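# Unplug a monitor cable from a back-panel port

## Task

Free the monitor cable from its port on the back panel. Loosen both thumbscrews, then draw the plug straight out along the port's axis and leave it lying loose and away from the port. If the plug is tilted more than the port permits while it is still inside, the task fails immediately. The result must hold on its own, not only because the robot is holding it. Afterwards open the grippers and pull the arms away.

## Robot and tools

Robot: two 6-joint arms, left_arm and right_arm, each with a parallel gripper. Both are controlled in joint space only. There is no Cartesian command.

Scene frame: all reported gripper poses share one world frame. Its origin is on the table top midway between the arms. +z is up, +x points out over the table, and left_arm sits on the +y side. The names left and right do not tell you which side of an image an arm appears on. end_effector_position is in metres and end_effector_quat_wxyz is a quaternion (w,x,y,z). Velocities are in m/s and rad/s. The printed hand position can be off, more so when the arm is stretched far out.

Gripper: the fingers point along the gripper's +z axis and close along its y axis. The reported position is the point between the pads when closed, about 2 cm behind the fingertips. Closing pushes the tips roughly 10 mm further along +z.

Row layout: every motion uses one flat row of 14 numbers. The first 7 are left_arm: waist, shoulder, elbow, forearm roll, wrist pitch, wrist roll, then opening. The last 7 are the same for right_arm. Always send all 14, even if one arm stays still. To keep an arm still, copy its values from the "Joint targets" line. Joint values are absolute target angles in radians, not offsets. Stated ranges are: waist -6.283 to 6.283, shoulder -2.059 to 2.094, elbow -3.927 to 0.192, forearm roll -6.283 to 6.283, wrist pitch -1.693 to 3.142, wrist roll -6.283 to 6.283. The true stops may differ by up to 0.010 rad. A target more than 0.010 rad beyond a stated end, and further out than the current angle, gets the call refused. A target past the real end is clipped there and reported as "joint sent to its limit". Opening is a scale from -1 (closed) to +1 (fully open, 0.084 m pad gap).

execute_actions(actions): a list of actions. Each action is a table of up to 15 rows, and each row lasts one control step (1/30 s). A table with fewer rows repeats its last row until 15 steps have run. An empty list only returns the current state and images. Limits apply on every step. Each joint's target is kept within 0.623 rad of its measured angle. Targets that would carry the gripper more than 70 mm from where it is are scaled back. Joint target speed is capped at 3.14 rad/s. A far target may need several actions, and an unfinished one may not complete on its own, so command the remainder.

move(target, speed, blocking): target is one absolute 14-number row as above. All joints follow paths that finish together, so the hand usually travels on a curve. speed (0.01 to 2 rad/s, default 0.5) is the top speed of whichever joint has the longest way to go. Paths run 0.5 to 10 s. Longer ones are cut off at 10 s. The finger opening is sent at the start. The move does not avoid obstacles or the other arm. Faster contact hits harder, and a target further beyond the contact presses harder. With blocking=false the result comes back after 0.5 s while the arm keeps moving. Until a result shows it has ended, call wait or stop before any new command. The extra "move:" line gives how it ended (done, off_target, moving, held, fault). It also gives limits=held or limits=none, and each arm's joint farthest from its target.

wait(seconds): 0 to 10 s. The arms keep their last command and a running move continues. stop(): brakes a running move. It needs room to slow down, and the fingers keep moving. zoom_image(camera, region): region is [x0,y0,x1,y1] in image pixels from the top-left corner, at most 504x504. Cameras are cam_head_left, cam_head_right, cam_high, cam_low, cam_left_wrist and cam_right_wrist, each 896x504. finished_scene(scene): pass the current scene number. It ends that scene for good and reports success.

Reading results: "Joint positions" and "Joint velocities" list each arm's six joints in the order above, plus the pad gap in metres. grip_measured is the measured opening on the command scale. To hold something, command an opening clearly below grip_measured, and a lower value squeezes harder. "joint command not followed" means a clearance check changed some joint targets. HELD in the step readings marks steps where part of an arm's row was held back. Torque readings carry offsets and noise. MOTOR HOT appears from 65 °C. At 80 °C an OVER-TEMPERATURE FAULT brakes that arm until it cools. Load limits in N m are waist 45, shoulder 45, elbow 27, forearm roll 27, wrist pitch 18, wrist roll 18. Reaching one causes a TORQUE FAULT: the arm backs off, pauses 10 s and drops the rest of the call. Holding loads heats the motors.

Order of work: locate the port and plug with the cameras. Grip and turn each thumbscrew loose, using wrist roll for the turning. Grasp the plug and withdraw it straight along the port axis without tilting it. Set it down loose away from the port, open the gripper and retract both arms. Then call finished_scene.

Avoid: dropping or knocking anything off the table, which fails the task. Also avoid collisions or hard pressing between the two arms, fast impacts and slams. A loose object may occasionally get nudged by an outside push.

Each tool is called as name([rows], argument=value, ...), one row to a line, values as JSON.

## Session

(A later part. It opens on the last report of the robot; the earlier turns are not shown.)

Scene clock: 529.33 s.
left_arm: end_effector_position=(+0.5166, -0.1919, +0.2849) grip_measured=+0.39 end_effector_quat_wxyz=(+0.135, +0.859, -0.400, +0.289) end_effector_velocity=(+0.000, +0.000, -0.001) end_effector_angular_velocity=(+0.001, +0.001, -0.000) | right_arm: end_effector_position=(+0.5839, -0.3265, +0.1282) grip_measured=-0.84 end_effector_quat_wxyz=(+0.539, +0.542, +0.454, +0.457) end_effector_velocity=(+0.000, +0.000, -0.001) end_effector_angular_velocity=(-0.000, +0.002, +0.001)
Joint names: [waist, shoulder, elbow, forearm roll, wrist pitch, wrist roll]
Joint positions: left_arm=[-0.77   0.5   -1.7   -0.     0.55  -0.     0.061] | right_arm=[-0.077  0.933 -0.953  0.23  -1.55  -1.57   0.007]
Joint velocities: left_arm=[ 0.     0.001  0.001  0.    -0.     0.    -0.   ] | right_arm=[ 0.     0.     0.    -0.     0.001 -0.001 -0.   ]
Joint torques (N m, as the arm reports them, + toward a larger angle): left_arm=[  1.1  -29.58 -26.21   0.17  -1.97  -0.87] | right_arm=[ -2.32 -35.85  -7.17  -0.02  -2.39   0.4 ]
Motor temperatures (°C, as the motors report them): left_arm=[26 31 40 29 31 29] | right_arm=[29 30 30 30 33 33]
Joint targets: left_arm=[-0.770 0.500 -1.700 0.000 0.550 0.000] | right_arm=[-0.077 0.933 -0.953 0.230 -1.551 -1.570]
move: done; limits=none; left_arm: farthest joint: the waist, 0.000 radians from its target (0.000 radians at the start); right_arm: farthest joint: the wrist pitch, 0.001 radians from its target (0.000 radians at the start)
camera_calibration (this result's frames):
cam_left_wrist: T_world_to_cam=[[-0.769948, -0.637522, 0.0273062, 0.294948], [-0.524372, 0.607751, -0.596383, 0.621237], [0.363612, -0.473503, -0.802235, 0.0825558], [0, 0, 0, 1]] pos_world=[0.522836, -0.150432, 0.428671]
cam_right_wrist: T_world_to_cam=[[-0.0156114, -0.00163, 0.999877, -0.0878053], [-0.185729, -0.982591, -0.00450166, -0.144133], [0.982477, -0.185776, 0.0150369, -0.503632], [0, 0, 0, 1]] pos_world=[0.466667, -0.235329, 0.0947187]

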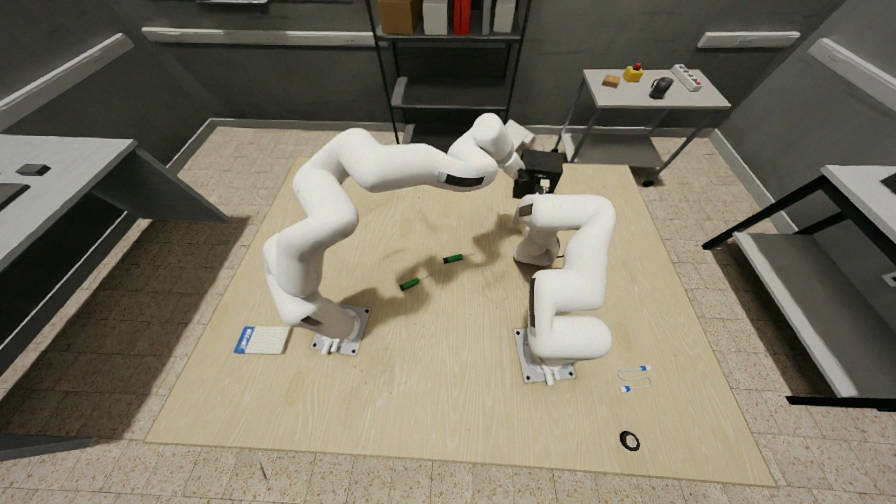

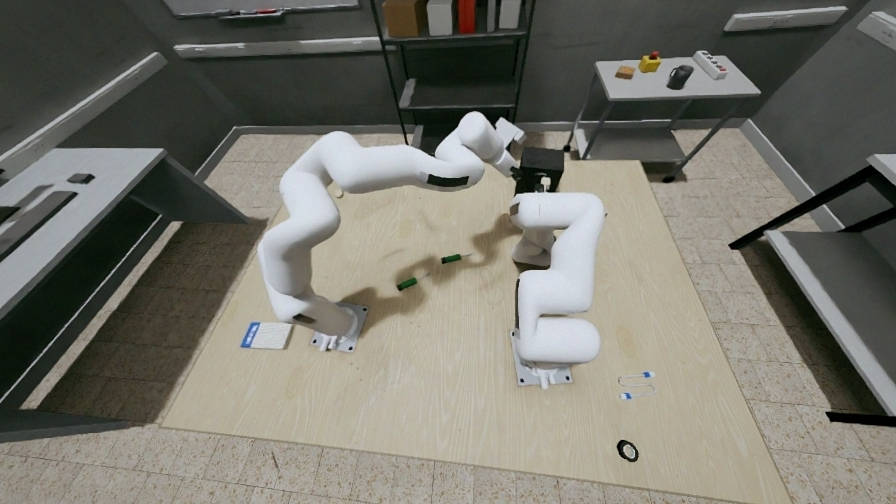

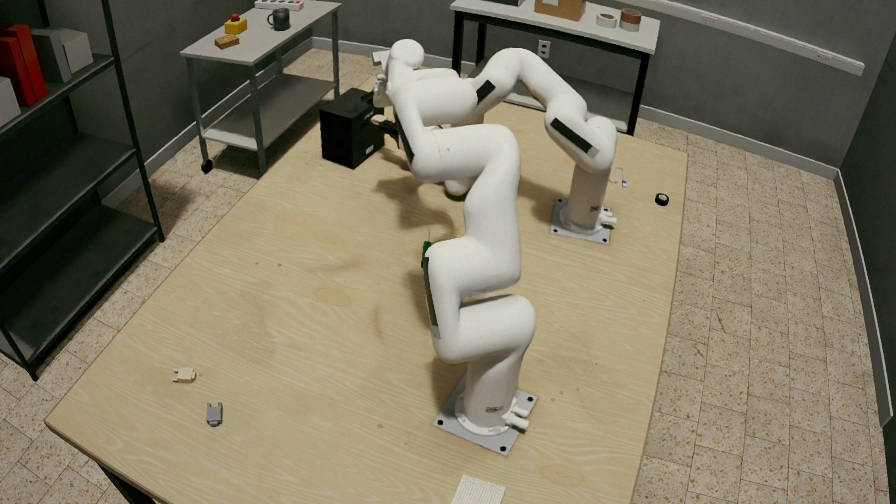

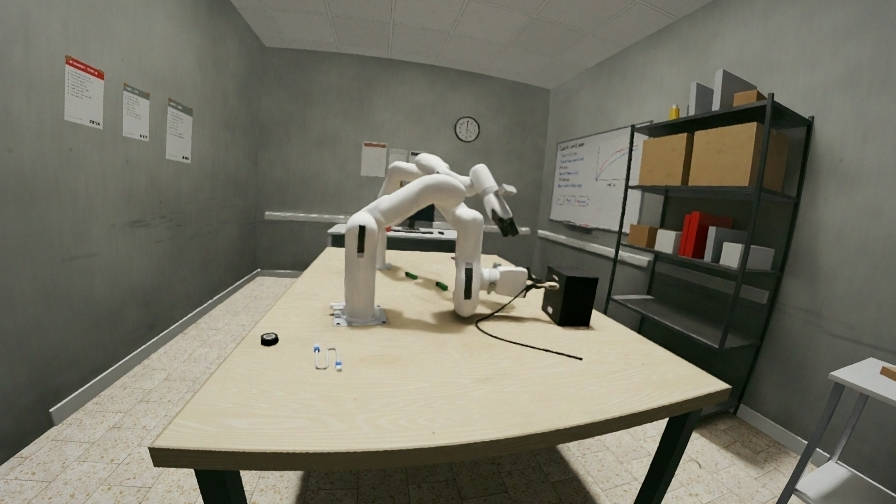

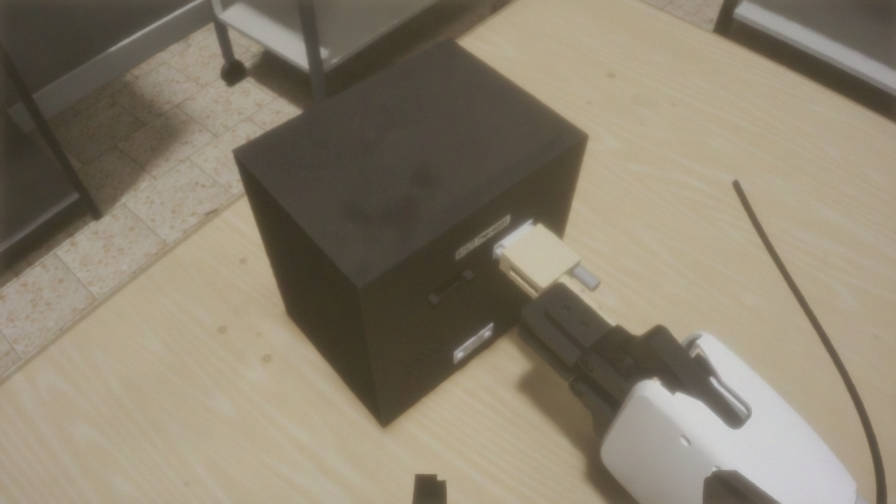

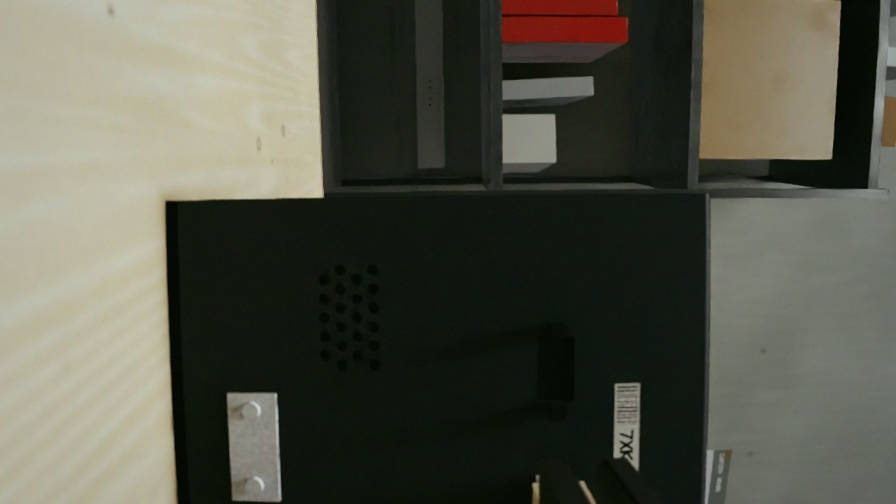

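execute_actions([
  [[-0.77,0.5,-1.7,0,0.55,0,0.4,-0.0771,0.9344,-0.9541,0.2299,-1.5513,-1.57,-1]],
  [[-0.77,0.5,-1.7,0,0.55,0,0.4,-0.0822,0.9539,-0.9664,0.2248,-1.5585,-2.17,-1]],
  [[-0.77,0.5,-1.7,0,0.55,0,0.4,-0.0822,0.9539,-0.9664,0.2248,-1.5585,-2.17,-0.65]],
  [[-0.77,0.5,-1.7,0,0.55,0,0.4,-0.0771,0.9344,-0.9541,0.2299,-1.5513,-1.57,-0.65]],
  [[-0.77,0.5,-1.7,0,0.55,0,0.4,-0.0822,0.9149,-0.9418,0.2248,-1.5441,-0.97,-0.65]],
  [[-0.77,0.5,-1.7,0,0.55,0,0.4,-0.0822,0.9149,-0.9418,0.2248,-1.5441,-0.97,-1]],
  [[-0.77,0.5,-1.7,0,0.55,0,0.4,-0.0771,0.9344,-0.9541,0.2299,-1.5513,-1.57,-1]],
  [[-0.77,0.5,-1.7,0,0.55,0,0.4,-0.0822,0.9539,-0.9664,0.2248,-1.5585,-2.17,-1]],
  [[-0.77,0.5,-1.7,0,0.55,0,0.4,-0.0822,0.9539,-0.9664,0.2248,-1.5585,-2.17,-0.65]],
  [[-0.77,0.5,-1.7,0,0.55,0,0.4,-0.0771,0.9344,-0.9541,0.2299,-1.5513,-1.57,-0.65]],
  [[-0.77,0.5,-1.7,0,0.55,0,0.4,-0.0822,0.9149,-0.9418,0.2248,-1.5441,-0.97,-0.65]],
  [[-0.77,0.5,-1.7,0,0.55,0,0.4,-0.0822,0.9149,-0.9418,0.2248,-1.5441,-0.97,-1]],
  [[-0.77,0.5,-1.7,0,0.55,0,0.4,-0.0771,0.9344,-0.9541,0.2299,-1.5513,-1.57,-1]],
  [[-0.77,0.5,-1.7,0,0.55,0,0.4,-0.0822,0.9539,-0.9664,0.2248,-1.5585,-2.17,-1]],
  [[-0.77,0.5,-1.7,0,0.55,0,0.4,-0.0822,0.9539,-0.9664,0.2248,-1.5585,-2.17,-0.65]],
  [[-0.77,0.5,-1.7,0,0.55,0,0.4,-0.0771,0.9344,-0.9541,0.2299,-1.5513,-1.57,-0.65]],
  [[-0.77,0.5,-1.7,0,0.55,0,0.4,-0.0822,0.9149,-0.9418,0.2248,-1.5441,-0.97,-0.65]],
  [[-0.77,0.5,-1.7,0,0.55,0,0.4,-0.0822,0.9149,-0.9418,0.2248,-1.5441,-0.97,-1]],
  [[-0.77,0.5,-1.7,0,0.55,0,0.4,-0.0771,0.9344,-0.9541,0.2299,-1.5513,-1.57,-1]],
  [[-0.77,0.5,-1.7,0,0.55,0,0.4,-0.0822,0.9539,-0.9664,0.2248,-1.5585,-2.17,-1]],
  [[-0.77,0.5,-1.7,0,0.55,0,0.4,-0.0822,0.9539,-0.9664,0.2248,-1.5585,-2.17,-0.65]],
  [[-0.77,0.5,-1.7,0,0.55,0,0.4,-0.0771,0.9344,-0.9541,0.2299,-1.5513,-1.57,-0.65]],
  [[-0.77,0.5,-1.7,0,0.55,0,0.4,-0.0822,0.9149,-0.9418,0.2248,-1.5441,-0.97,-0.65]],
  [[-0.77,0.5,-1.7,0,0.55,0,0.4,-0.0822,0.9149,-0.9418,0.2248,-1.5441,-0.97,-1]],
  [[-0.77,0.5,-1.7,0,0.55,0,0.4,-0.0771,0.9344,-0.9541,0.2299,-1.5513,-1.57,-1]],
  [[-0.77,0.5,-1.7,0,0.55,0,0.4,-0.0822,0.9539,-0.9664,0.2248,-1.5585,-2.17,-1]],
  [[-0.77,0.5,-1.7,0,0.55,0,0.4,-0.0822,0.9539,-0.9664,0.2248,-1.5585,-2.17,-0.65]],
  [[-0.77,0.5,-1.7,0,0.55,0,0.4,-0.0771,0.9344,-0.9541,0.2299,-1.5513,-1.57,0.3]],
  [[-0.77,0.5,-1.7,0,0.55,0,0.4,-0.0771,0.9344,-0.9541,0.2299,-1.5513,-1.57,0.3]],
  [[-0.77,0.5,-1.7,0,0.55,0,0.4,-0.11,0.933,-0.95,0.197,-1.554,-1.57,0.3]],
  [[-0.77,0.5,-1.7,0,0.55,0,0.4,-0.142,0.9322,-0.9483,0.165,-1.555,-1.57,0.3]],
  [[-0.77,0.5,-1.7,0,0.55,0,0.4,-0.142,0.9322,-0.9483,0.165,-1.555,-1,0.3]],
  [[-0.77,0.5,-1.7,0,0.55,0,0.4,-0.142,0.9322,-0.9483,0.165,-1.555,-0.5,0.3]],
  [[-0.77,0.5,-1.7,0,0.55,0,0.4,-0.142,0.9322,-0.9483,0.165,-1.555,0,0.3]],
])

zoom_image(camera="cam_left_wrist", region=[400,150,760,400])

execute_actions([
  [[-0.77,0.5,-1.7,0,0.55,0,0.4,-0.142,0.9322,-0.9483,0.165,-1.555,0.4,0]],
  [[-0.77,0.5,-1.7,0,0.55,0,0.4,-0.142,0.9322,-0.9483,0.165,-1.555,0.4,-1]],
  [[-0.77,0.5,-1.7,0,0.55,0,0.4,-0.142,0.9322,-0.9483,0.165,-1.555,0.2,-1]],
  [[-0.77,0.5,-1.7,0,0.55,0,0.4,-0.142,0.9322,-0.9483,0.165,-1.555,0,-1]],
  [[-0.77,0.5,-1.7,0,0.55,0,0.4,-0.142,0.9322,-0.9483,0.165,-1.555,-0.2,-1]],
  [[-0.77,0.5,-1.7,0,0.55,0,0.4,-0.142,0.9322,-0.9483,0.165,-1.555,-0.4,-1]],
  [[-0.77,0.5,-1.7,0,0.55,0,0.4,-0.142,0.9322,-0.9483,0.165,-1.555,-0.4,0]],
  [[-0.77,0.5,-1.7,0,0.55,0,0.4,-0.142,0.9322,-0.9483,0.165,-1.555,0,0]],
  [[-0.77,0.5,-1.7,0,0.55,0,0.4,-0.142,0.9322,-0.9483,0.165,-1.555,0.4,0]],
  [[-0.77,0.5,-1.7,0,0.55,0,0.4,-0.142,0.9322,-0.9483,0.165,-1.555,0.4,-1]],
  [[-0.77,0.5,-1.7,0,0.55,0,0.4,-0.142,0.9322,-0.9483,0.165,-1.555,0.2,-1]],
  [[-0.77,0.5,-1.7,0,0.55,0,0.4,-0.142,0.9322,-0.9483,0.165,-1.555,0,-1]],
  [[-0.77,0.5,-1.7,0,0.55,0,0.4,-0.142,0.9322,-0.9483,0.165,-1.555,-0.2,-1]],
  [[-0.77,0.5,-1.7,0,0.55,0,0.4,-0.142,0.9322,-0.9483,0.165,-1.555,-0.4,-1]],
  [[-0.77,0.5,-1.7,0,0.55,0,0.4,-0.142,0.9322,-0.9483,0.165,-1.555,-0.4,0]],
  [[-0.77,0.5,-1.7,0,0.55,0,0.4,-0.142,0.9322,-0.9483,0.165,-1.555,0,0]],
  [[-0.77,0.5,-1.7,0,0.55,0,0.4,-0.142,0.9322,-0.9483,0.165,-1.555,0.4,0]],
  [[-0.77,0.5,-1.7,0,0.55,0,0.4,-0.142,0.9322,-0.9483,0.165,-1.555,0.4,-1]],
  [[-0.77,0.5,-1.7,0,0.55,0,0.4,-0.142,0.9322,-0.9483,0.165,-1.555,0.2,-1]],
  [[-0.77,0.5,-1.7,0,0.55,0,0.4,-0.142,0.9322,-0.9483,0.165,-1.555,0,-1]],
  [[-0.77,0.5,-1.7,0,0.55,0,0.4,-0.142,0.9322,-0.9483,0.165,-1.555,-0.2,-1]],
  [[-0.77,0.5,-1.7,0,0.55,0,0.4,-0.142,0.9322,-0.9483,0.165,-1.555,-0.4,-1]],
  [[-0.77,0.5,-1.7,0,0.55,0,0.4,-0.142,0.9322,-0.9483,0.165,-1.555,-0.4,0]],
  [[-0.77,0.5,-1.7,0,0.55,0,0.4,-0.142,0.9322,-0.9483,0.165,-1.555,0,0.3]],
])

zoom_image(camera="cam_left_wrist", region=[400,150,760,400])

Scene clock: 607.63 s.
left_arm: end_effector_position=(+0.5166, -0.1919, +0.2849) grip_measured=+0.39 end_effector_quat_wxyz=(+0.135, +0.859, -0.400, +0.289) end_effector_velocity=(-0.001, -0.001, -0.002) end_effector_angular_velocity=(+0.002, +0.001, -0.001) | right_arm: end_effector_position=(+0.5830, -0.3488, +0.1285) grip_measured=+0.29 end_effector_quat_wxyz=(+0.064, +0.705, -0.056, +0.704) end_effector_velocity=(+0.000, +0.000, +0.000) end_effector_angular_velocity=(+0.144, -0.026, +0.001)
Joint names: [waist, shoulder, elbow, forearm roll, wrist pitch, wrist roll]
Joint positions: left_arm=[-0.77   0.5   -1.7   -0.     0.55   0.     0.061] | right_arm=[-0.142  0.932 -0.948  0.165 -1.555 -0.013  0.056]
Joint velocities: left_arm=[-0.001  0.002 -0.    -0.     0.    -0.    -0.   ] | right_arm=[ 0.001 -0.    -0.     0.    -0.001  0.146 -0.   ]
Joint torques (N m, as the arm reports them, + toward a larger angle): left_arm=[  0.24 -28.47 -26.19  -0.25  -2.05  -0.59] | right_arm=[ -1.56 -32.91  -7.45  -0.43  -0.84   0.18]
Motor temperatures (°C, as the motors report them): left_arm=[26 31 41 29 31 29] | right_arm=[29 30 30 30 34 33]
Joint targets: left_arm=[-0.770 0.500 -1.700 0.000 0.550 0.000] | right_arm=[-0.142 0.932 -0.948 0.165 -1.555 0.000]
Step readings (joint positions; steps 1 to 15: 1st action; 16 to 30: 2nd action; 31 to 45: 3rd action; 46 to 60: 4th action; 61 to 75: 5th action; 76 to 90: 6th action; 91 to 105: 7th action; 106 to 120: 8th action; 121 to 135: 9th action; 136 to 150: 10th action; 151 to 165: 11th action; 166 to 180: 12th action; 181 to 195: 13th action):
0: left_arm=[-0.770 0.500 -1.700 -0.000 0.550 0.000] | right_arm=[-0.077 0.933 -0.953 0.230 -1.551 -1.570]
1: left_arm=[-0.770 0.500 -1.700 0.000 0.550 -0.000] | right_arm=[-0.077 0.933 -0.953 0.230 -1.551 -1.570]
2: left_arm=[-0.770 0.500 -1.700 -0.000 0.550 0.000] | right_arm=[-0.077 0.933 -0.953 0.230 -1.551 -1.570]
4: left_arm=[-0.770 0.500 -1.700 -0.000 0.550 0.000] | right_arm=[-0.077 0.934 -0.954 0.230 -1.552 -1.570]
8: left_arm=[-0.770 0.500 -1.700 0.000 0.550 -0.000] | right_arm=[-0.077 0.934 -0.954 0.230 -1.552 -1.570]
15: left_arm=[-0.770 0.500 -1.700 0.000 0.550 0.000] | right_arm=[-0.077 0.934 -0.954 0.230 -1.552 -1.570]
16: left_arm=[-0.770 0.500 -1.700 -0.000 0.550 0.000] | right_arm=[-0.077 0.934 -0.954 0.230 -1.552 -1.571]
17: left_arm=[-0.770 0.500 -1.700 0.000 0.550 -0.000] | right_arm=[-0.077 0.934 -0.954 0.230 -1.552 -1.577]
19: left_arm=[-0.770 0.500 -1.700 -0.000 0.550 -0.000] | right_arm=[-0.077 0.936 -0.955 0.229 -1.552 -1.628]
23: left_arm=[-0.770 0.500 -1.700 -0.000 0.550 -0.000] | right_arm=[-0.079 0.945 -0.961 0.227 -1.557 -1.902]
30: left_arm=[-0.770 0.500 -1.700 -0.000 0.550 0.000] | right_arm=[-0.081 0.953 -0.966 0.225 -1.560 -2.150]
31: left_arm=[-0.770 0.500 -1.700 -0.000 0.550 0.000] | right_arm=[-0.081 0.953 -0.966 0.224 -1.559 -2.156]
32: left_arm=[-0.770 0.500 -1.700 -0.000 0.550 0.000] | right_arm=[-0.081 0.953 -0.966 0.225 -1.559 -2.160]
34: left_arm=[-0.770 0.500 -1.700 0.000 0.550 -0.000] | right_arm=[-0.082 0.953 -0.967 0.225 -1.559 -2.165]
38: left_arm=[-0.770 0.500 -1.700 -0.000 0.550 0.000] | right_arm=[-0.083 0.954 -0.967 0.225 -1.559 -2.169]
45: left_arm=[-0.770 0.500 -1.700 0.000 0.550 0.000] | right_arm=[-0.082 0.954 -0.966 0.225 -1.559 -2.170]
46: left_arm=[-0.770 0.500 -1.700 -0.000 0.550 -0.000] | right_arm=[-0.082 0.954 -0.966 0.225 -1.559 -2.169]
47: left_arm=[-0.770 0.500 -1.700 -0.000 0.550 -0.000] | right_arm=[-0.082 0.954 -0.966 0.225 -1.558 -2.163]
49: left_arm=[-0.770 0.500 -1.700 0.000 0.550 -0.000] | right_arm=[-0.082 0.952 -0.965 0.225 -1.558 -2.112]
53: left_arm=[-0.770 0.500 -1.700 -0.000 0.550 -0.000] | right_arm=[-0.079 0.943 -0.960 0.227 -1.555 -1.838]
60: left_arm=[-0.770 0.500 -1.700 -0.000 0.550 0.000] | right_arm=[-0.077 0.935 -0.955 0.230 -1.552 -1.590]
61: left_arm=[-0.770 0.500 -1.700 -0.000 0.550 -0.000] | right_arm=[-0.077 0.935 -0.955 0.230 -1.552 -1.583]
62: left_arm=[-0.770 0.500 -1.700 0.000 0.550 -0.000] | right_arm=[-0.077 0.934 -0.954 0.230 -1.551 -1.572]
64: left_arm=[-0.770 0.500 -1.700 -0.000 0.550 -0.000] | right_arm=[-0.078 0.933 -0.953 0.229 -1.551 -1.517]
68: left_arm=[-0.770 0.500 -1.700 -0.000 0.550 0.000] | right_arm=[-0.080 0.924 -0.947 0.227 -1.548 -1.240]
75: left_arm=[-0.770 0.500 -1.700 -0.000 0.550 0.000] | right_arm=[-0.082 0.915 -0.942 0.225 -1.544 -0.990]
76: left_arm=[-0.770 0.500 -1.700 0.000 0.550 -0.000] | right_arm=[-0.082 0.915 -0.942 0.225 -1.545 -0.984]
77: left_arm=[-0.770 0.500 -1.700 0.000 0.550 -0.000] | right_arm=[-0.081 0.915 -0.942 0.224 -1.545 -0.980]
79: left_arm=[-0.770 0.500 -1.700 -0.000 0.550 0.000] | right_arm=[-0.081 0.915 -0.942 0.224 -1.545 -0.975]
83: left_arm=[-0.770 0.500 -1.700 -0.000 0.550 -0.000] | right_arm=[-0.081 0.915 -0.942 0.224 -1.545 -0.971]
90: left_arm=[-0.770 0.500 -1.700 -0.000 0.550 -0.000] | right_arm=[-0.082 0.915 -0.942 0.224 -1.544 -0.970]
91: left_arm=[-0.770 0.500 -1.700 0.000 0.550 -0.000] | right_arm=[-0.082 0.915 -0.942 0.224 -1.544 -0.971]
92: left_arm=[-0.770 0.500 -1.700 0.000 0.550 0.000] | right_arm=[-0.082 0.915 -0.942 0.224 -1.544 -0.977]
94: left_arm=[-0.770 0.500 -1.700 -0.000 0.550 -0.000] | right_arm=[-0.081 0.916 -0.943 0.225 -1.545 -1.028]
98: left_arm=[-0.770 0.500 -1.700 0.000 0.550 0.000] | right_arm=[-0.079 0.926 -0.949 0.227 -1.547 -1.301]
105: left_arm=[-0.770 0.500 -1.700 0.000 0.550 -0.000] | right_arm=[-0.077 0.934 -0.954 0.230 -1.550 -1.550]
106: left_arm=[-0.770 0.500 -1.700 -0.000 0.550 -0.000] | right_arm=[-0.077 0.934 -0.954 0.230 -1.550 -1.557]
107: left_arm=[-0.770 0.500 -1.700 0.000 0.550 0.000] | right_arm=[-0.077 0.934 -0.954 0.230 -1.551 -1.568]
109: left_arm=[-0.770 0.500 -1.700 -0.000 0.550 0.000] | right_arm=[-0.078 0.936 -0.955 0.229 -1.551 -1.623]
113: left_arm=[-0.770 0.500 -1.700 0.000 0.550 0.000] | right_arm=[-0.080 0.945 -0.961 0.227 -1.555 -1.900]
120: left_arm=[-0.770 0.500 -1.700 0.000 0.550 -0.000] | right_arm=[-0.082 0.953 -0.966 0.225 -1.559 -2.150]
121: left_arm=[-0.770 0.500 -1.700 0.000 0.550 -0.000] | right_arm=[-0.082 0.954 -0.966 0.225 -1.559 -2.156]
122: left_arm=[-0.770 0.500 -1.700 0.000 0.550 0.000] | right_arm=[-0.083 0.954 -0.965 0.226 -1.558 -2.160]
124: left_arm=[-0.770 0.500 -1.700 -0.000 0.550 0.000] | right_arm=[-0.084 0.955 -0.964 0.226 -1.558 -2.165]
128: left_arm=[-0.770 0.500 -1.700 0.000 0.550 -0.000] | right_arm=[-0.083 0.955 -0.965 0.226 -1.558 -2.169]
135: left_arm=[-0.770 0.500 -1.700 0.000 0.550 -0.000] | right_arm=[-0.082 0.954 -0.966 0.225 -1.558 -2.170]
136: left_arm=[-0.770 0.500 -1.700 0.000 0.550 0.000] | right_arm=[-0.082 0.954 -0.966 0.225 -1.558 -2.169]
137: left_arm=[-0.770 0.500 -1.700 0.000 0.550 -0.000] | right_arm=[-0.082 0.954 -0.966 0.225 -1.558 -2.163]
139: left_arm=[-0.770 0.500 -1.700 0.000 0.550 0.000] | right_arm=[-0.082 0.952 -0.965 0.225 -1.558 -2.112]
143: left_arm=[-0.770 0.500 -1.700 -0.000 0.550 0.000] | right_arm=[-0.079 0.943 -0.960 0.227 -1.555 -1.838]
150: left_arm=[-0.770 0.500 -1.700 0.000 0.550 -0.000] | right_arm=[-0.077 0.935 -0.955 0.230 -1.552 -1.590]
151: left_arm=[-0.770 0.500 -1.700 -0.000 0.550 0.000] | right_arm=[-0.077 0.935 -0.955 0.230 -1.552 -1.583]
152: left_arm=[-0.770 0.500 -1.700 -0.000 0.550 -0.000] | right_arm=[-0.077 0.934 -0.954 0.230 -1.551 -1.572]
154: left_arm=[-0.770 0.500 -1.700 0.000 0.550 -0.000] | right_arm=[-0.078 0.933 -0.953 0.229 -1.551 -1.517]
158: left_arm=[-0.770 0.500 -1.700 -0.000 0.550 0.000] | right_arm=[-0.080 0.924 -0.947 0.227 -1.548 -1.240]
165: left_arm=[-0.770 0.500 -1.700 0.000 0.550 -0.000] | right_arm=[-0.082 0.915 -0.942 0.225 -1.544 -0.990]
166: left_arm=[-0.770 0.500 -1.700 -0.000 0.550 0.000] | right_arm=[-0.082 0.915 -0.942 0.225 -1.545 -0.984]
167: left_arm=[-0.770 0.500 -1.700 -0.000 0.550 -0.000] | right_arm=[-0.081 0.915 -0.942 0.224 -1.544 -0.980]
169: left_arm=[-0.770 0.500 -1.700 -0.000 0.550 -0.000] | right_arm=[-0.081 0.915 -0.942 0.224 -1.544 -0.975]
173: left_arm=[-0.770 0.500 -1.700 -0.000 0.550 -0.000] | right_arm=[-0.081 0.915 -0.942 0.224 -1.544 -0.971]
180: left_arm=[-0.770 0.500 -1.700 0.000 0.550 -0.000] | right_arm=[-0.082 0.915 -0.942 0.224 -1.544 -0.970]
181: left_arm=[-0.770 0.500 -1.700 0.000 0.550 -0.000] | right_arm=[-0.082 0.915 -0.942 0.224 -1.544 -0.971]
182: left_arm=[-0.770 0.500 -1.700 0.000 0.550 0.000] | right_arm=[-0.082 0.915 -0.942 0.224 -1.544 -0.977]
184: left_arm=[-0.770 0.500 -1.700 -0.000 0.550 -0.000] | right_arm=[-0.081 0.917 -0.943 0.225 -1.545 -1.028]
Lines left out of this list: 107.
camera_calibration (this result's frames):
cam_left_wrist: T_world_to_cam=[[-0.769948, -0.637522, 0.0273062, 0.294948], [-0.524372, 0.607751, -0.596383, 0.621237], [0.363612, -0.473503, -0.802235, 0.0825558], [0, 0, 0, 1]] pos_world=[0.522836, -0.150432, 0.428671]
cam_right_wrist: T_world_to_cam=[[-0.185899, -0.982498, 0.0117853, -0.204002], [-0.0178587, -0.00861384, -0.999803, 0.203566], [0.982407, -0.186073, -0.0159448, -0.502958], [0, 0, 0, 1]] pos_world=[0.459821, -0.292265, 0.197911]

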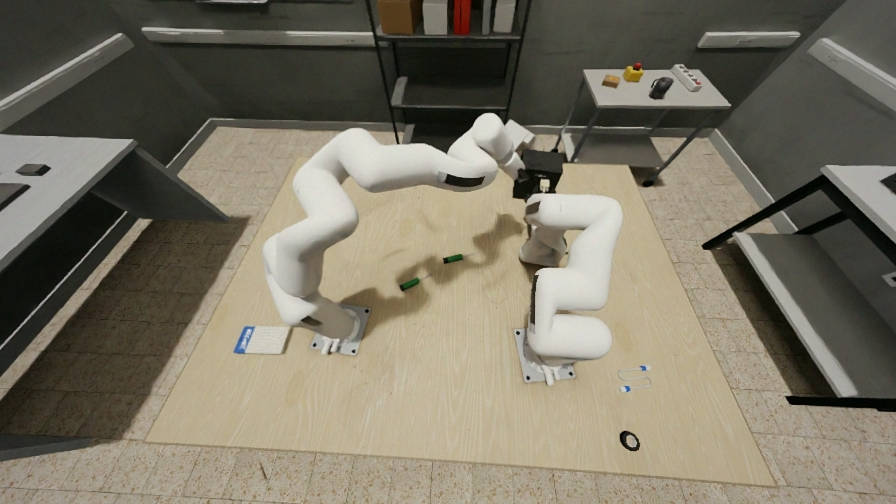

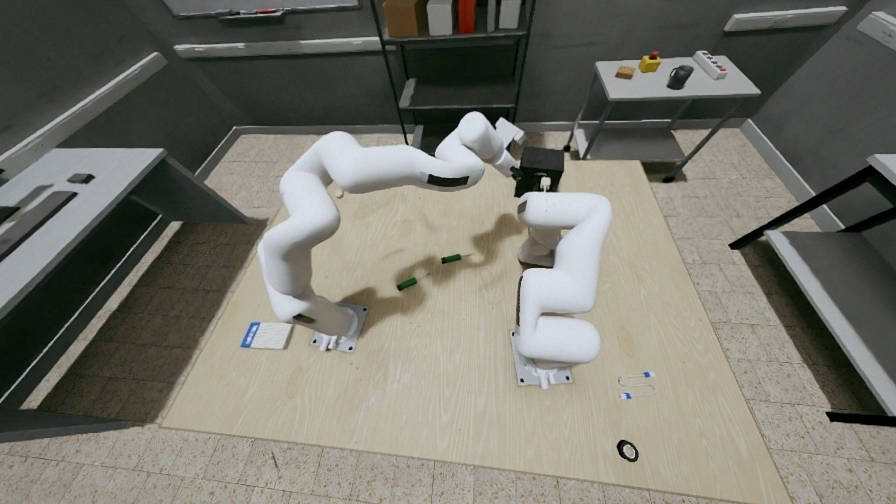

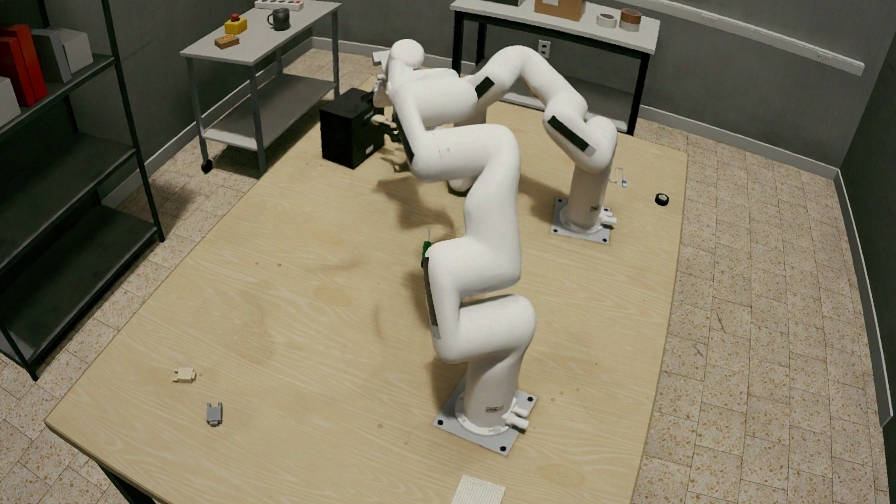

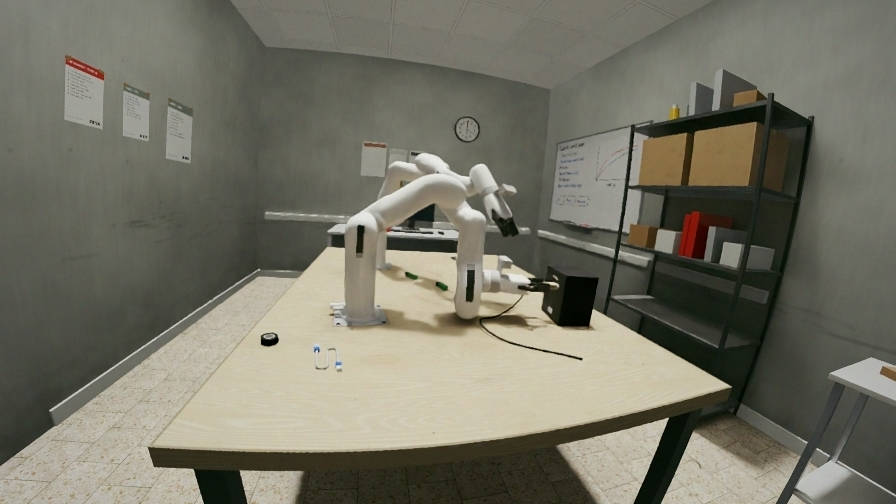

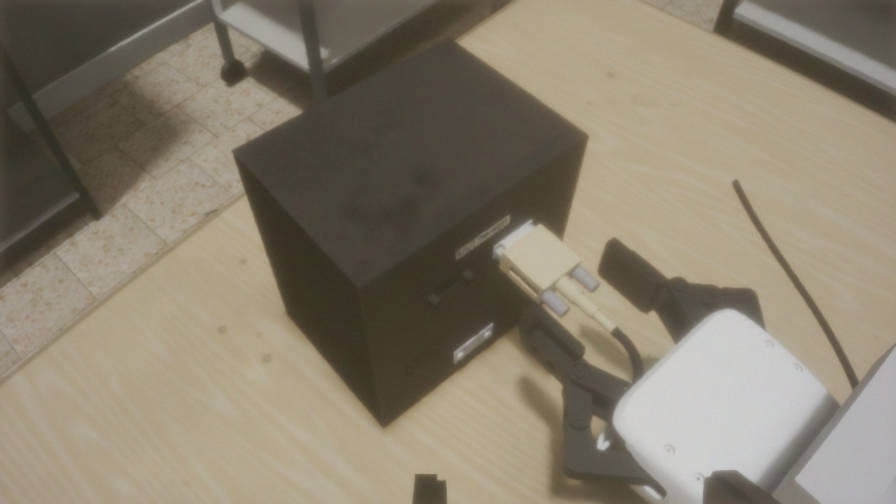

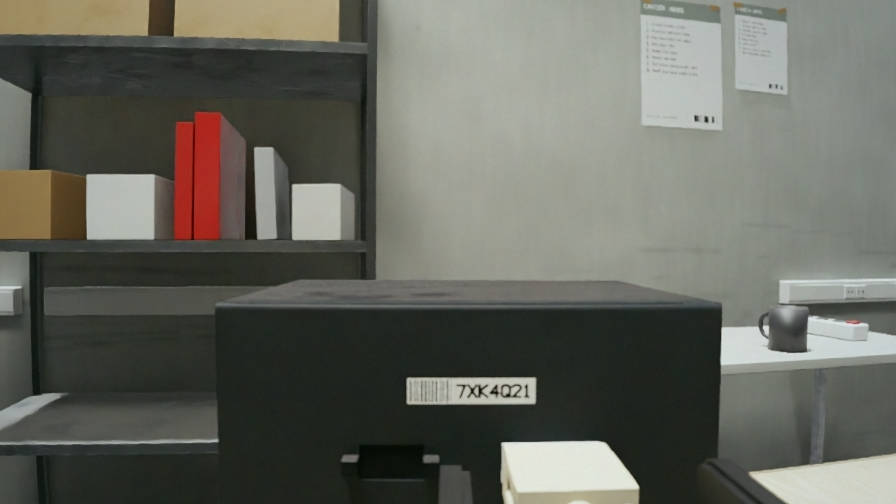

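Region (400, 150, 760, 400) of cam_left_wrist's 896x504 image, scaled by 1.400, with more detail than that image has; it fills the top 350 rows of this view, and the rest is white.

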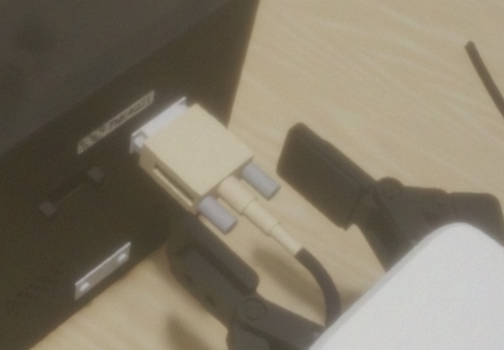

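Scene clock: 619.63 s.
left_arm: end_effector_position=(+0.5166, -0.1919, +0.2849) grip_measured=+0.39 end_effector_quat_wxyz=(+0.135, +0.859, -0.400, +0.289) end_effector_velocity=(+0.000, +0.000, -0.001) end_effector_angular_velocity=(+0.001, +0.000, -0.000) | right_arm: end_effector_position=(+0.5830, -0.3487, +0.1285) grip_measured=+0.29 end_effector_quat_wxyz=(+0.062, +0.705, -0.058, +0.704) end_effector_velocity=(-0.000, +0.001, -0.000) end_effector_angular_velocity=(+0.090, -0.016, +0.001)
Joint names: [waist, shoulder, elbow, forearm roll, wrist pitch, wrist roll]
Joint positions: left_arm=[-0.77   0.5   -1.7   -0.     0.55   0.     0.061] | right_arm=[-0.142  0.932 -0.948  0.165 -1.555 -0.008  0.056]
Joint velocities: left_arm=[ 0.     0.001 -0.     0.    -0.     0.     0.   ] | right_arm=[ 0.001  0.     0.     0.    -0.001  0.091  0.   ]
Joint torques (N m, as the arm reports them, + toward a larger angle): left_arm=[  0.9  -29.02 -26.06   0.49  -2.05  -0.28] | right_arm=[ -2.31 -33.78  -7.94  -0.22  -1.14   0.26]
Motor temperatures (°C, as the motors report them): left_arm=[26 31 41 29 31 29] | right_arm=[29 30 30 30 34 33]
Joint targets: left_arm=[-0.770 0.500 -1.700 0.000 0.550 0.000] | right_arm=[-0.142 0.932 -0.948 0.165 -1.555 0.000]
Step readings (joint positions; steps 1 to 15: 1st action; 16 to 30: 2nd action; 31 to 45: 3rd action; 46 to 60: 4th action; 61 to 75: 5th action; 76 to 90: 6th action; 91 to 105: 7th action; 106 to 120: 8th action; 121 to 135: 9th action; 136 to 150: 10th action; 151 to 165: 11th action; 166 to 180: 12th action; 181 to 195: 13th action):
0: left_arm=[-0.770 0.500 -1.700 -0.000 0.550 0.000] | right_arm=[-0.142 0.932 -0.948 0.165 -1.555 -0.013]
1: left_arm=[-0.770 0.500 -1.700 0.000 0.550 0.000] | right_arm=[-0.142 0.932 -0.948 0.165 -1.555 -0.009]
2: left_arm=[-0.770 0.500 -1.700 -0.000 0.550 -0.000] | right_arm=[-0.142 0.932 -0.948 0.165 -1.555 0.001]
4: left_arm=[-0.770 0.500 -1.700 -0.000 0.550 0.000] | right_arm=[-0.142 0.932 -0.948 0.165 -1.555 0.055]
8: left_arm=[-0.770 0.500 -1.700 -0.000 0.550 -0.000] | right_arm=[-0.142 0.932 -0.948 0.165 -1.555 0.278]
15: left_arm=[-0.770 0.500 -1.700 -0.000 0.550 0.000] | right_arm=[-0.142 0.932 -0.948 0.165 -1.555 0.392]
16: left_arm=[-0.770 0.500 -1.700 -0.000 0.550 -0.000] | right_arm=[-0.142 0.932 -0.948 0.165 -1.555 0.394]
17: left_arm=[-0.770 0.500 -1.700 0.000 0.550 -0.000] | right_arm=[-0.142 0.932 -0.948 0.165 -1.555 0.396]
19: left_arm=[-0.770 0.500 -1.700 -0.000 0.550 0.000] | right_arm=[-0.142 0.932 -0.948 0.165 -1.555 0.398]
23: left_arm=[-0.770 0.500 -1.700 -0.000 0.550 0.000] | right_arm=[-0.142 0.932 -0.948 0.165 -1.555 0.400]
30: left_arm=[-0.770 0.500 -1.700 -0.000 0.550 -0.000] | right_arm=[-0.142 0.932 -0.948 0.165 -1.555 0.400]
31: left_arm=[-0.770 0.500 -1.700 -0.000 0.550 0.000] | right_arm=[-0.142 0.932 -0.948 0.165 -1.555 0.399]
32: left_arm=[-0.770 0.500 -1.700 0.000 0.550 0.000] | right_arm=[-0.142 0.932 -0.948 0.165 -1.555 0.393]
34: left_arm=[-0.770 0.500 -1.700 -0.000 0.550 -0.000] | right_arm=[-0.142 0.932 -0.948 0.165 -1.556 0.344]
38: left_arm=[-0.770 0.500 -1.700 0.000 0.550 -0.000] | right_arm=[-0.142 0.932 -0.948 0.165 -1.556 0.233]
45: left_arm=[-0.770 0.500 -1.700 -0.000 0.550 0.000] | right_arm=[-0.142 0.932 -0.948 0.165 -1.555 0.202]
46: left_arm=[-0.770 0.500 -1.700 0.000 0.550 0.000] | right_arm=[-0.142 0.932 -0.948 0.165 -1.555 0.201]
47: left_arm=[-0.770 0.500 -1.700 -0.000 0.550 -0.000] | right_arm=[-0.142 0.932 -0.948 0.165 -1.555 0.194]
49: left_arm=[-0.770 0.500 -1.700 0.000 0.550 -0.000] | right_arm=[-0.142 0.932 -0.948 0.165 -1.555 0.144]
53: left_arm=[-0.770 0.500 -1.700 0.000 0.550 0.000] | right_arm=[-0.142 0.932 -0.948 0.165 -1.555 0.033]
60: left_arm=[-0.770 0.500 -1.700 -0.000 0.550 0.000] | right_arm=[-0.142 0.932 -0.948 0.165 -1.555 0.002]
61: left_arm=[-0.770 0.500 -1.700 -0.000 0.550 -0.000] | right_arm=[-0.142 0.932 -0.948 0.165 -1.555 0.001]
62: left_arm=[-0.770 0.500 -1.700 0.000 0.550 0.000] | right_arm=[-0.142 0.932 -0.948 0.165 -1.555 -0.006]
64: left_arm=[-0.770 0.500 -1.700 -0.000 0.550 0.000] | right_arm=[-0.142 0.932 -0.948 0.165 -1.555 -0.056]
68: left_arm=[-0.770 0.500 -1.700 0.000 0.550 -0.000] | right_arm=[-0.142 0.932 -0.948 0.165 -1.555 -0.167]
75: left_arm=[-0.770 0.500 -1.700 -0.000 0.550 -0.000] | right_arm=[-0.142 0.932 -0.948 0.165 -1.555 -0.198]
76: left_arm=[-0.770 0.500 -1.700 -0.000 0.550 0.000] | right_arm=[-0.142 0.932 -0.948 0.165 -1.555 -0.199]
77: left_arm=[-0.770 0.500 -1.700 -0.000 0.550 0.000] | right_arm=[-0.142 0.932 -0.948 0.165 -1.555 -0.206]
79: left_arm=[-0.770 0.500 -1.700 0.000 0.550 0.000] | right_arm=[-0.142 0.932 -0.948 0.165 -1.554 -0.256]
83: left_arm=[-0.770 0.500 -1.700 -0.000 0.550 0.000] | right_arm=[-0.142 0.933 -0.948 0.165 -1.554 -0.367]
90: left_arm=[-0.770 0.500 -1.700 -0.000 0.550 -0.000] | right_arm=[-0.142 0.933 -0.948 0.165 -1.555 -0.398]
91: left_arm=[-0.770 0.500 -1.700 -0.000 0.550 -0.000] | right_arm=[-0.142 0.933 -0.948 0.165 -1.555 -0.398]
92: left_arm=[-0.770 0.500 -1.700 0.000 0.550 -0.000] | right_arm=[-0.142 0.932 -0.949 0.165 -1.555 -0.399]
94: left_arm=[-0.770 0.500 -1.700 -0.000 0.550 -0.000] | right_arm=[-0.142 0.932 -0.949 0.165 -1.555 -0.399]
98: left_arm=[-0.770 0.500 -1.700 -0.000 0.550 0.000] | right_arm=[-0.142 0.932 -0.949 0.165 -1.555 -0.400]
105: left_arm=[-0.770 0.500 -1.700 -0.000 0.550 0.000] | right_arm=[-0.142 0.932 -0.948 0.165 -1.555 -0.400]
106: left_arm=[-0.770 0.500 -1.700 0.000 0.550 0.000] | right_arm=[-0.142 0.932 -0.948 0.165 -1.555 -0.399]
107: left_arm=[-0.770 0.500 -1.700 0.000 0.550 -0.000] | right_arm=[-0.142 0.932 -0.948 0.165 -1.555 -0.393]
109: left_arm=[-0.770 0.500 -1.700 -0.000 0.550 0.000] | right_arm=[-0.142 0.932 -0.948 0.165 -1.555 -0.342]
113: left_arm=[-0.770 0.500 -1.700 0.000 0.550 -0.000] | right_arm=[-0.142 0.932 -0.948 0.165 -1.555 -0.122]
120: left_arm=[-0.770 0.500 -1.700 -0.000 0.550 -0.000] | right_arm=[-0.142 0.932 -0.948 0.165 -1.555 -0.008]
121: left_arm=[-0.770 0.500 -1.700 -0.000 0.550 -0.000] | right_arm=[-0.142 0.932 -0.948 0.165 -1.555 -0.005]
122: left_arm=[-0.770 0.500 -1.700 0.000 0.550 0.000] | right_arm=[-0.142 0.932 -0.948 0.165 -1.555 0.003]
124: left_arm=[-0.770 0.500 -1.700 0.000 0.550 0.000] | right_arm=[-0.142 0.932 -0.948 0.165 -1.555 0.056]
128: left_arm=[-0.770 0.500 -1.700 0.000 0.550 0.000] | right_arm=[-0.142 0.932 -0.948 0.165 -1.555 0.278]
135: left_arm=[-0.770 0.500 -1.700 0.000 0.550 0.000] | right_arm=[-0.142 0.932 -0.948 0.165 -1.555 0.392]
136: left_arm=[-0.770 0.500 -1.700 -0.000 0.550 0.000] | right_arm=[-0.142 0.932 -0.948 0.165 -1.555 0.394]
137: left_arm=[-0.770 0.500 -1.700 0.000 0.550 0.000] | right_arm=[-0.142 0.932 -0.948 0.165 -1.555 0.396]
139: left_arm=[-0.770 0.500 -1.700 0.000 0.550 0.000] | right_arm=[-0.142 0.932 -0.948 0.165 -1.556 0.398]
143: left_arm=[-0.770 0.500 -1.700 0.000 0.550 -0.000] | right_arm=[-0.142 0.932 -0.948 0.165 -1.555 0.400]
150: left_arm=[-0.770 0.500 -1.700 0.000 0.550 0.000] | right_arm=[-0.142 0.932 -0.948 0.165 -1.555 0.400]
151: left_arm=[-0.770 0.500 -1.700 -0.000 0.550 -0.000] | right_arm=[-0.142 0.932 -0.948 0.165 -1.555 0.399]
152: left_arm=[-0.770 0.500 -1.700 -0.000 0.550 0.000] | right_arm=[-0.142 0.932 -0.948 0.165 -1.555 0.393]
154: left_arm=[-0.770 0.500 -1.700 -0.000 0.550 0.000] | right_arm=[-0.142 0.932 -0.948 0.165 -1.556 0.344]
158: left_arm=[-0.770 0.500 -1.700 -0.000 0.550 -0.000] | right_arm=[-0.142 0.932 -0.948 0.165 -1.555 0.233]
165: left_arm=[-0.770 0.500 -1.700 0.000 0.550 -0.000] | right_arm=[-0.142 0.932 -0.948 0.165 -1.555 0.202]
166: left_arm=[-0.770 0.500 -1.700 -0.000 0.550 -0.000] | right_arm=[-0.142 0.932 -0.948 0.165 -1.555 0.201]
167: left_arm=[-0.770 0.500 -1.700 -0.000 0.550 -0.000] | right_arm=[-0.142 0.932 -0.948 0.165 -1.555 0.194]
169: left_arm=[-0.770 0.500 -1.700 0.000 0.550 0.000] | right_arm=[-0.142 0.932 -0.948 0.165 -1.555 0.144]
173: left_arm=[-0.770 0.500 -1.700 0.000 0.550 0.000] | right_arm=[-0.142 0.932 -0.948 0.165 -1.555 0.033]
180: left_arm=[-0.770 0.500 -1.700 -0.000 0.550 -0.000] | right_arm=[-0.142 0.932 -0.948 0.165 -1.555 0.002]
181: left_arm=[-0.770 0.500 -1.700 -0.000 0.550 -0.000] | right_arm=[-0.142 0.932 -0.948 0.165 -1.555 0.001]
182: left_arm=[-0.770 0.500 -1.700 0.000 0.550 0.000] | right_arm=[-0.142 0.932 -0.948 0.165 -1.555 -0.006]
184: left_arm=[-0.770 0.500 -1.700 -0.000 0.550 -0.000] | right_arm=[-0.142 0.932 -0.948 0.165 -1.555 -0.056]
Lines left out of this list: 57.
camera_calibration (this result's frames):
cam_left_wrist: T_world_to_cam=[[-0.769948, -0.637522, 0.0273061, 0.294948], [-0.524372, 0.607751, -0.596383, 0.621237], [0.363612, -0.473503, -0.802235, 0.0825558], [0, 0, 0, 1]] pos_world=[0.522836, -0.150432, 0.428671]
cam_right_wrist: T_world_to_cam=[[-0.185719, -0.982579, 0.00684213, -0.203411], [-0.0170272, -0.00374404, -0.999848, 0.204783], [0.982455, -0.185807, -0.0160353, -0.502874], [0, 0, 0, 1]] pos_world=[0.459761, -0.292538, 0.19808]

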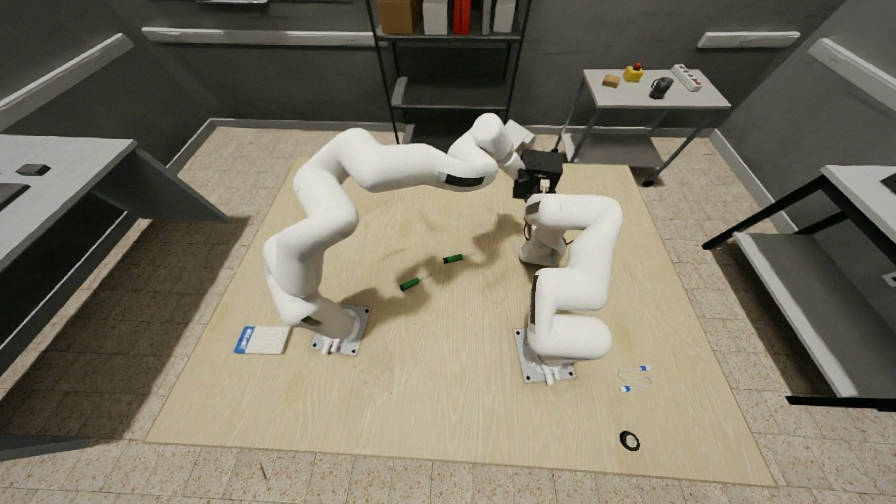

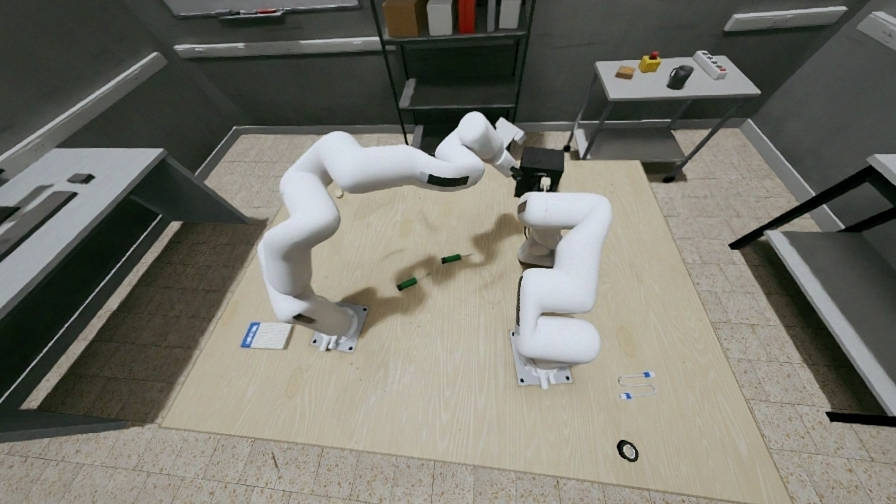

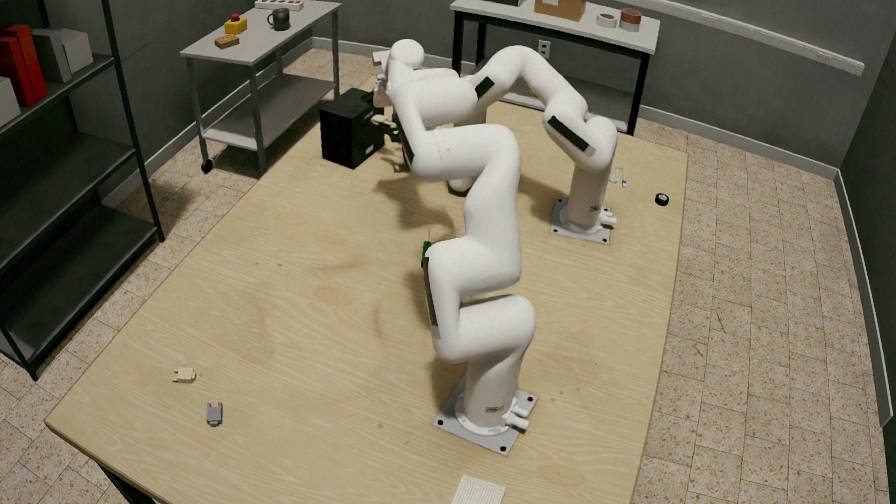

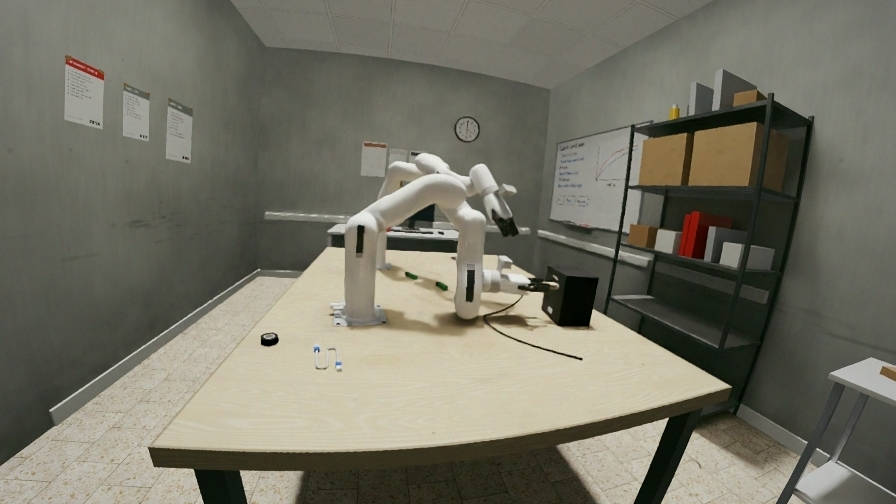

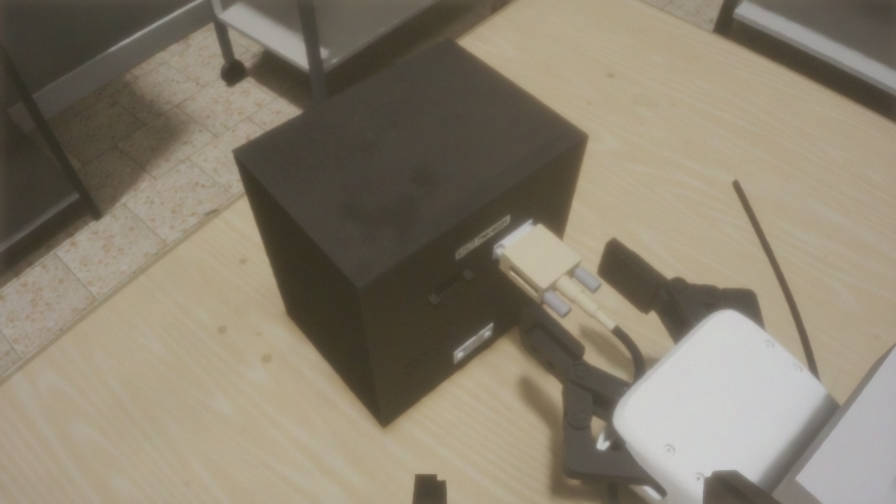

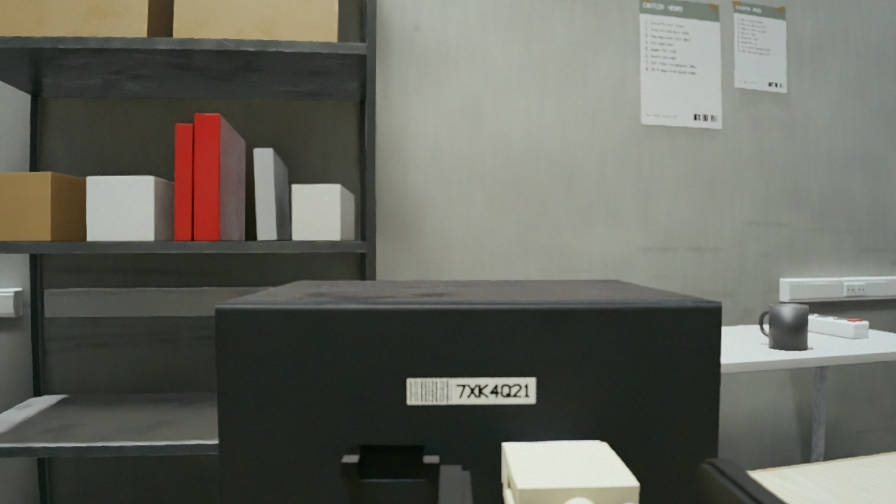

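Region (400, 150, 760, 400) of cam_left_wrist's 896x504 image, scaled by 1.400, with more detail than that image has; it fills the top 350 rows of this view, and the rest is white.

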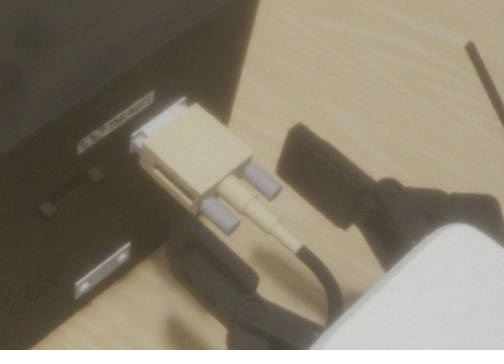

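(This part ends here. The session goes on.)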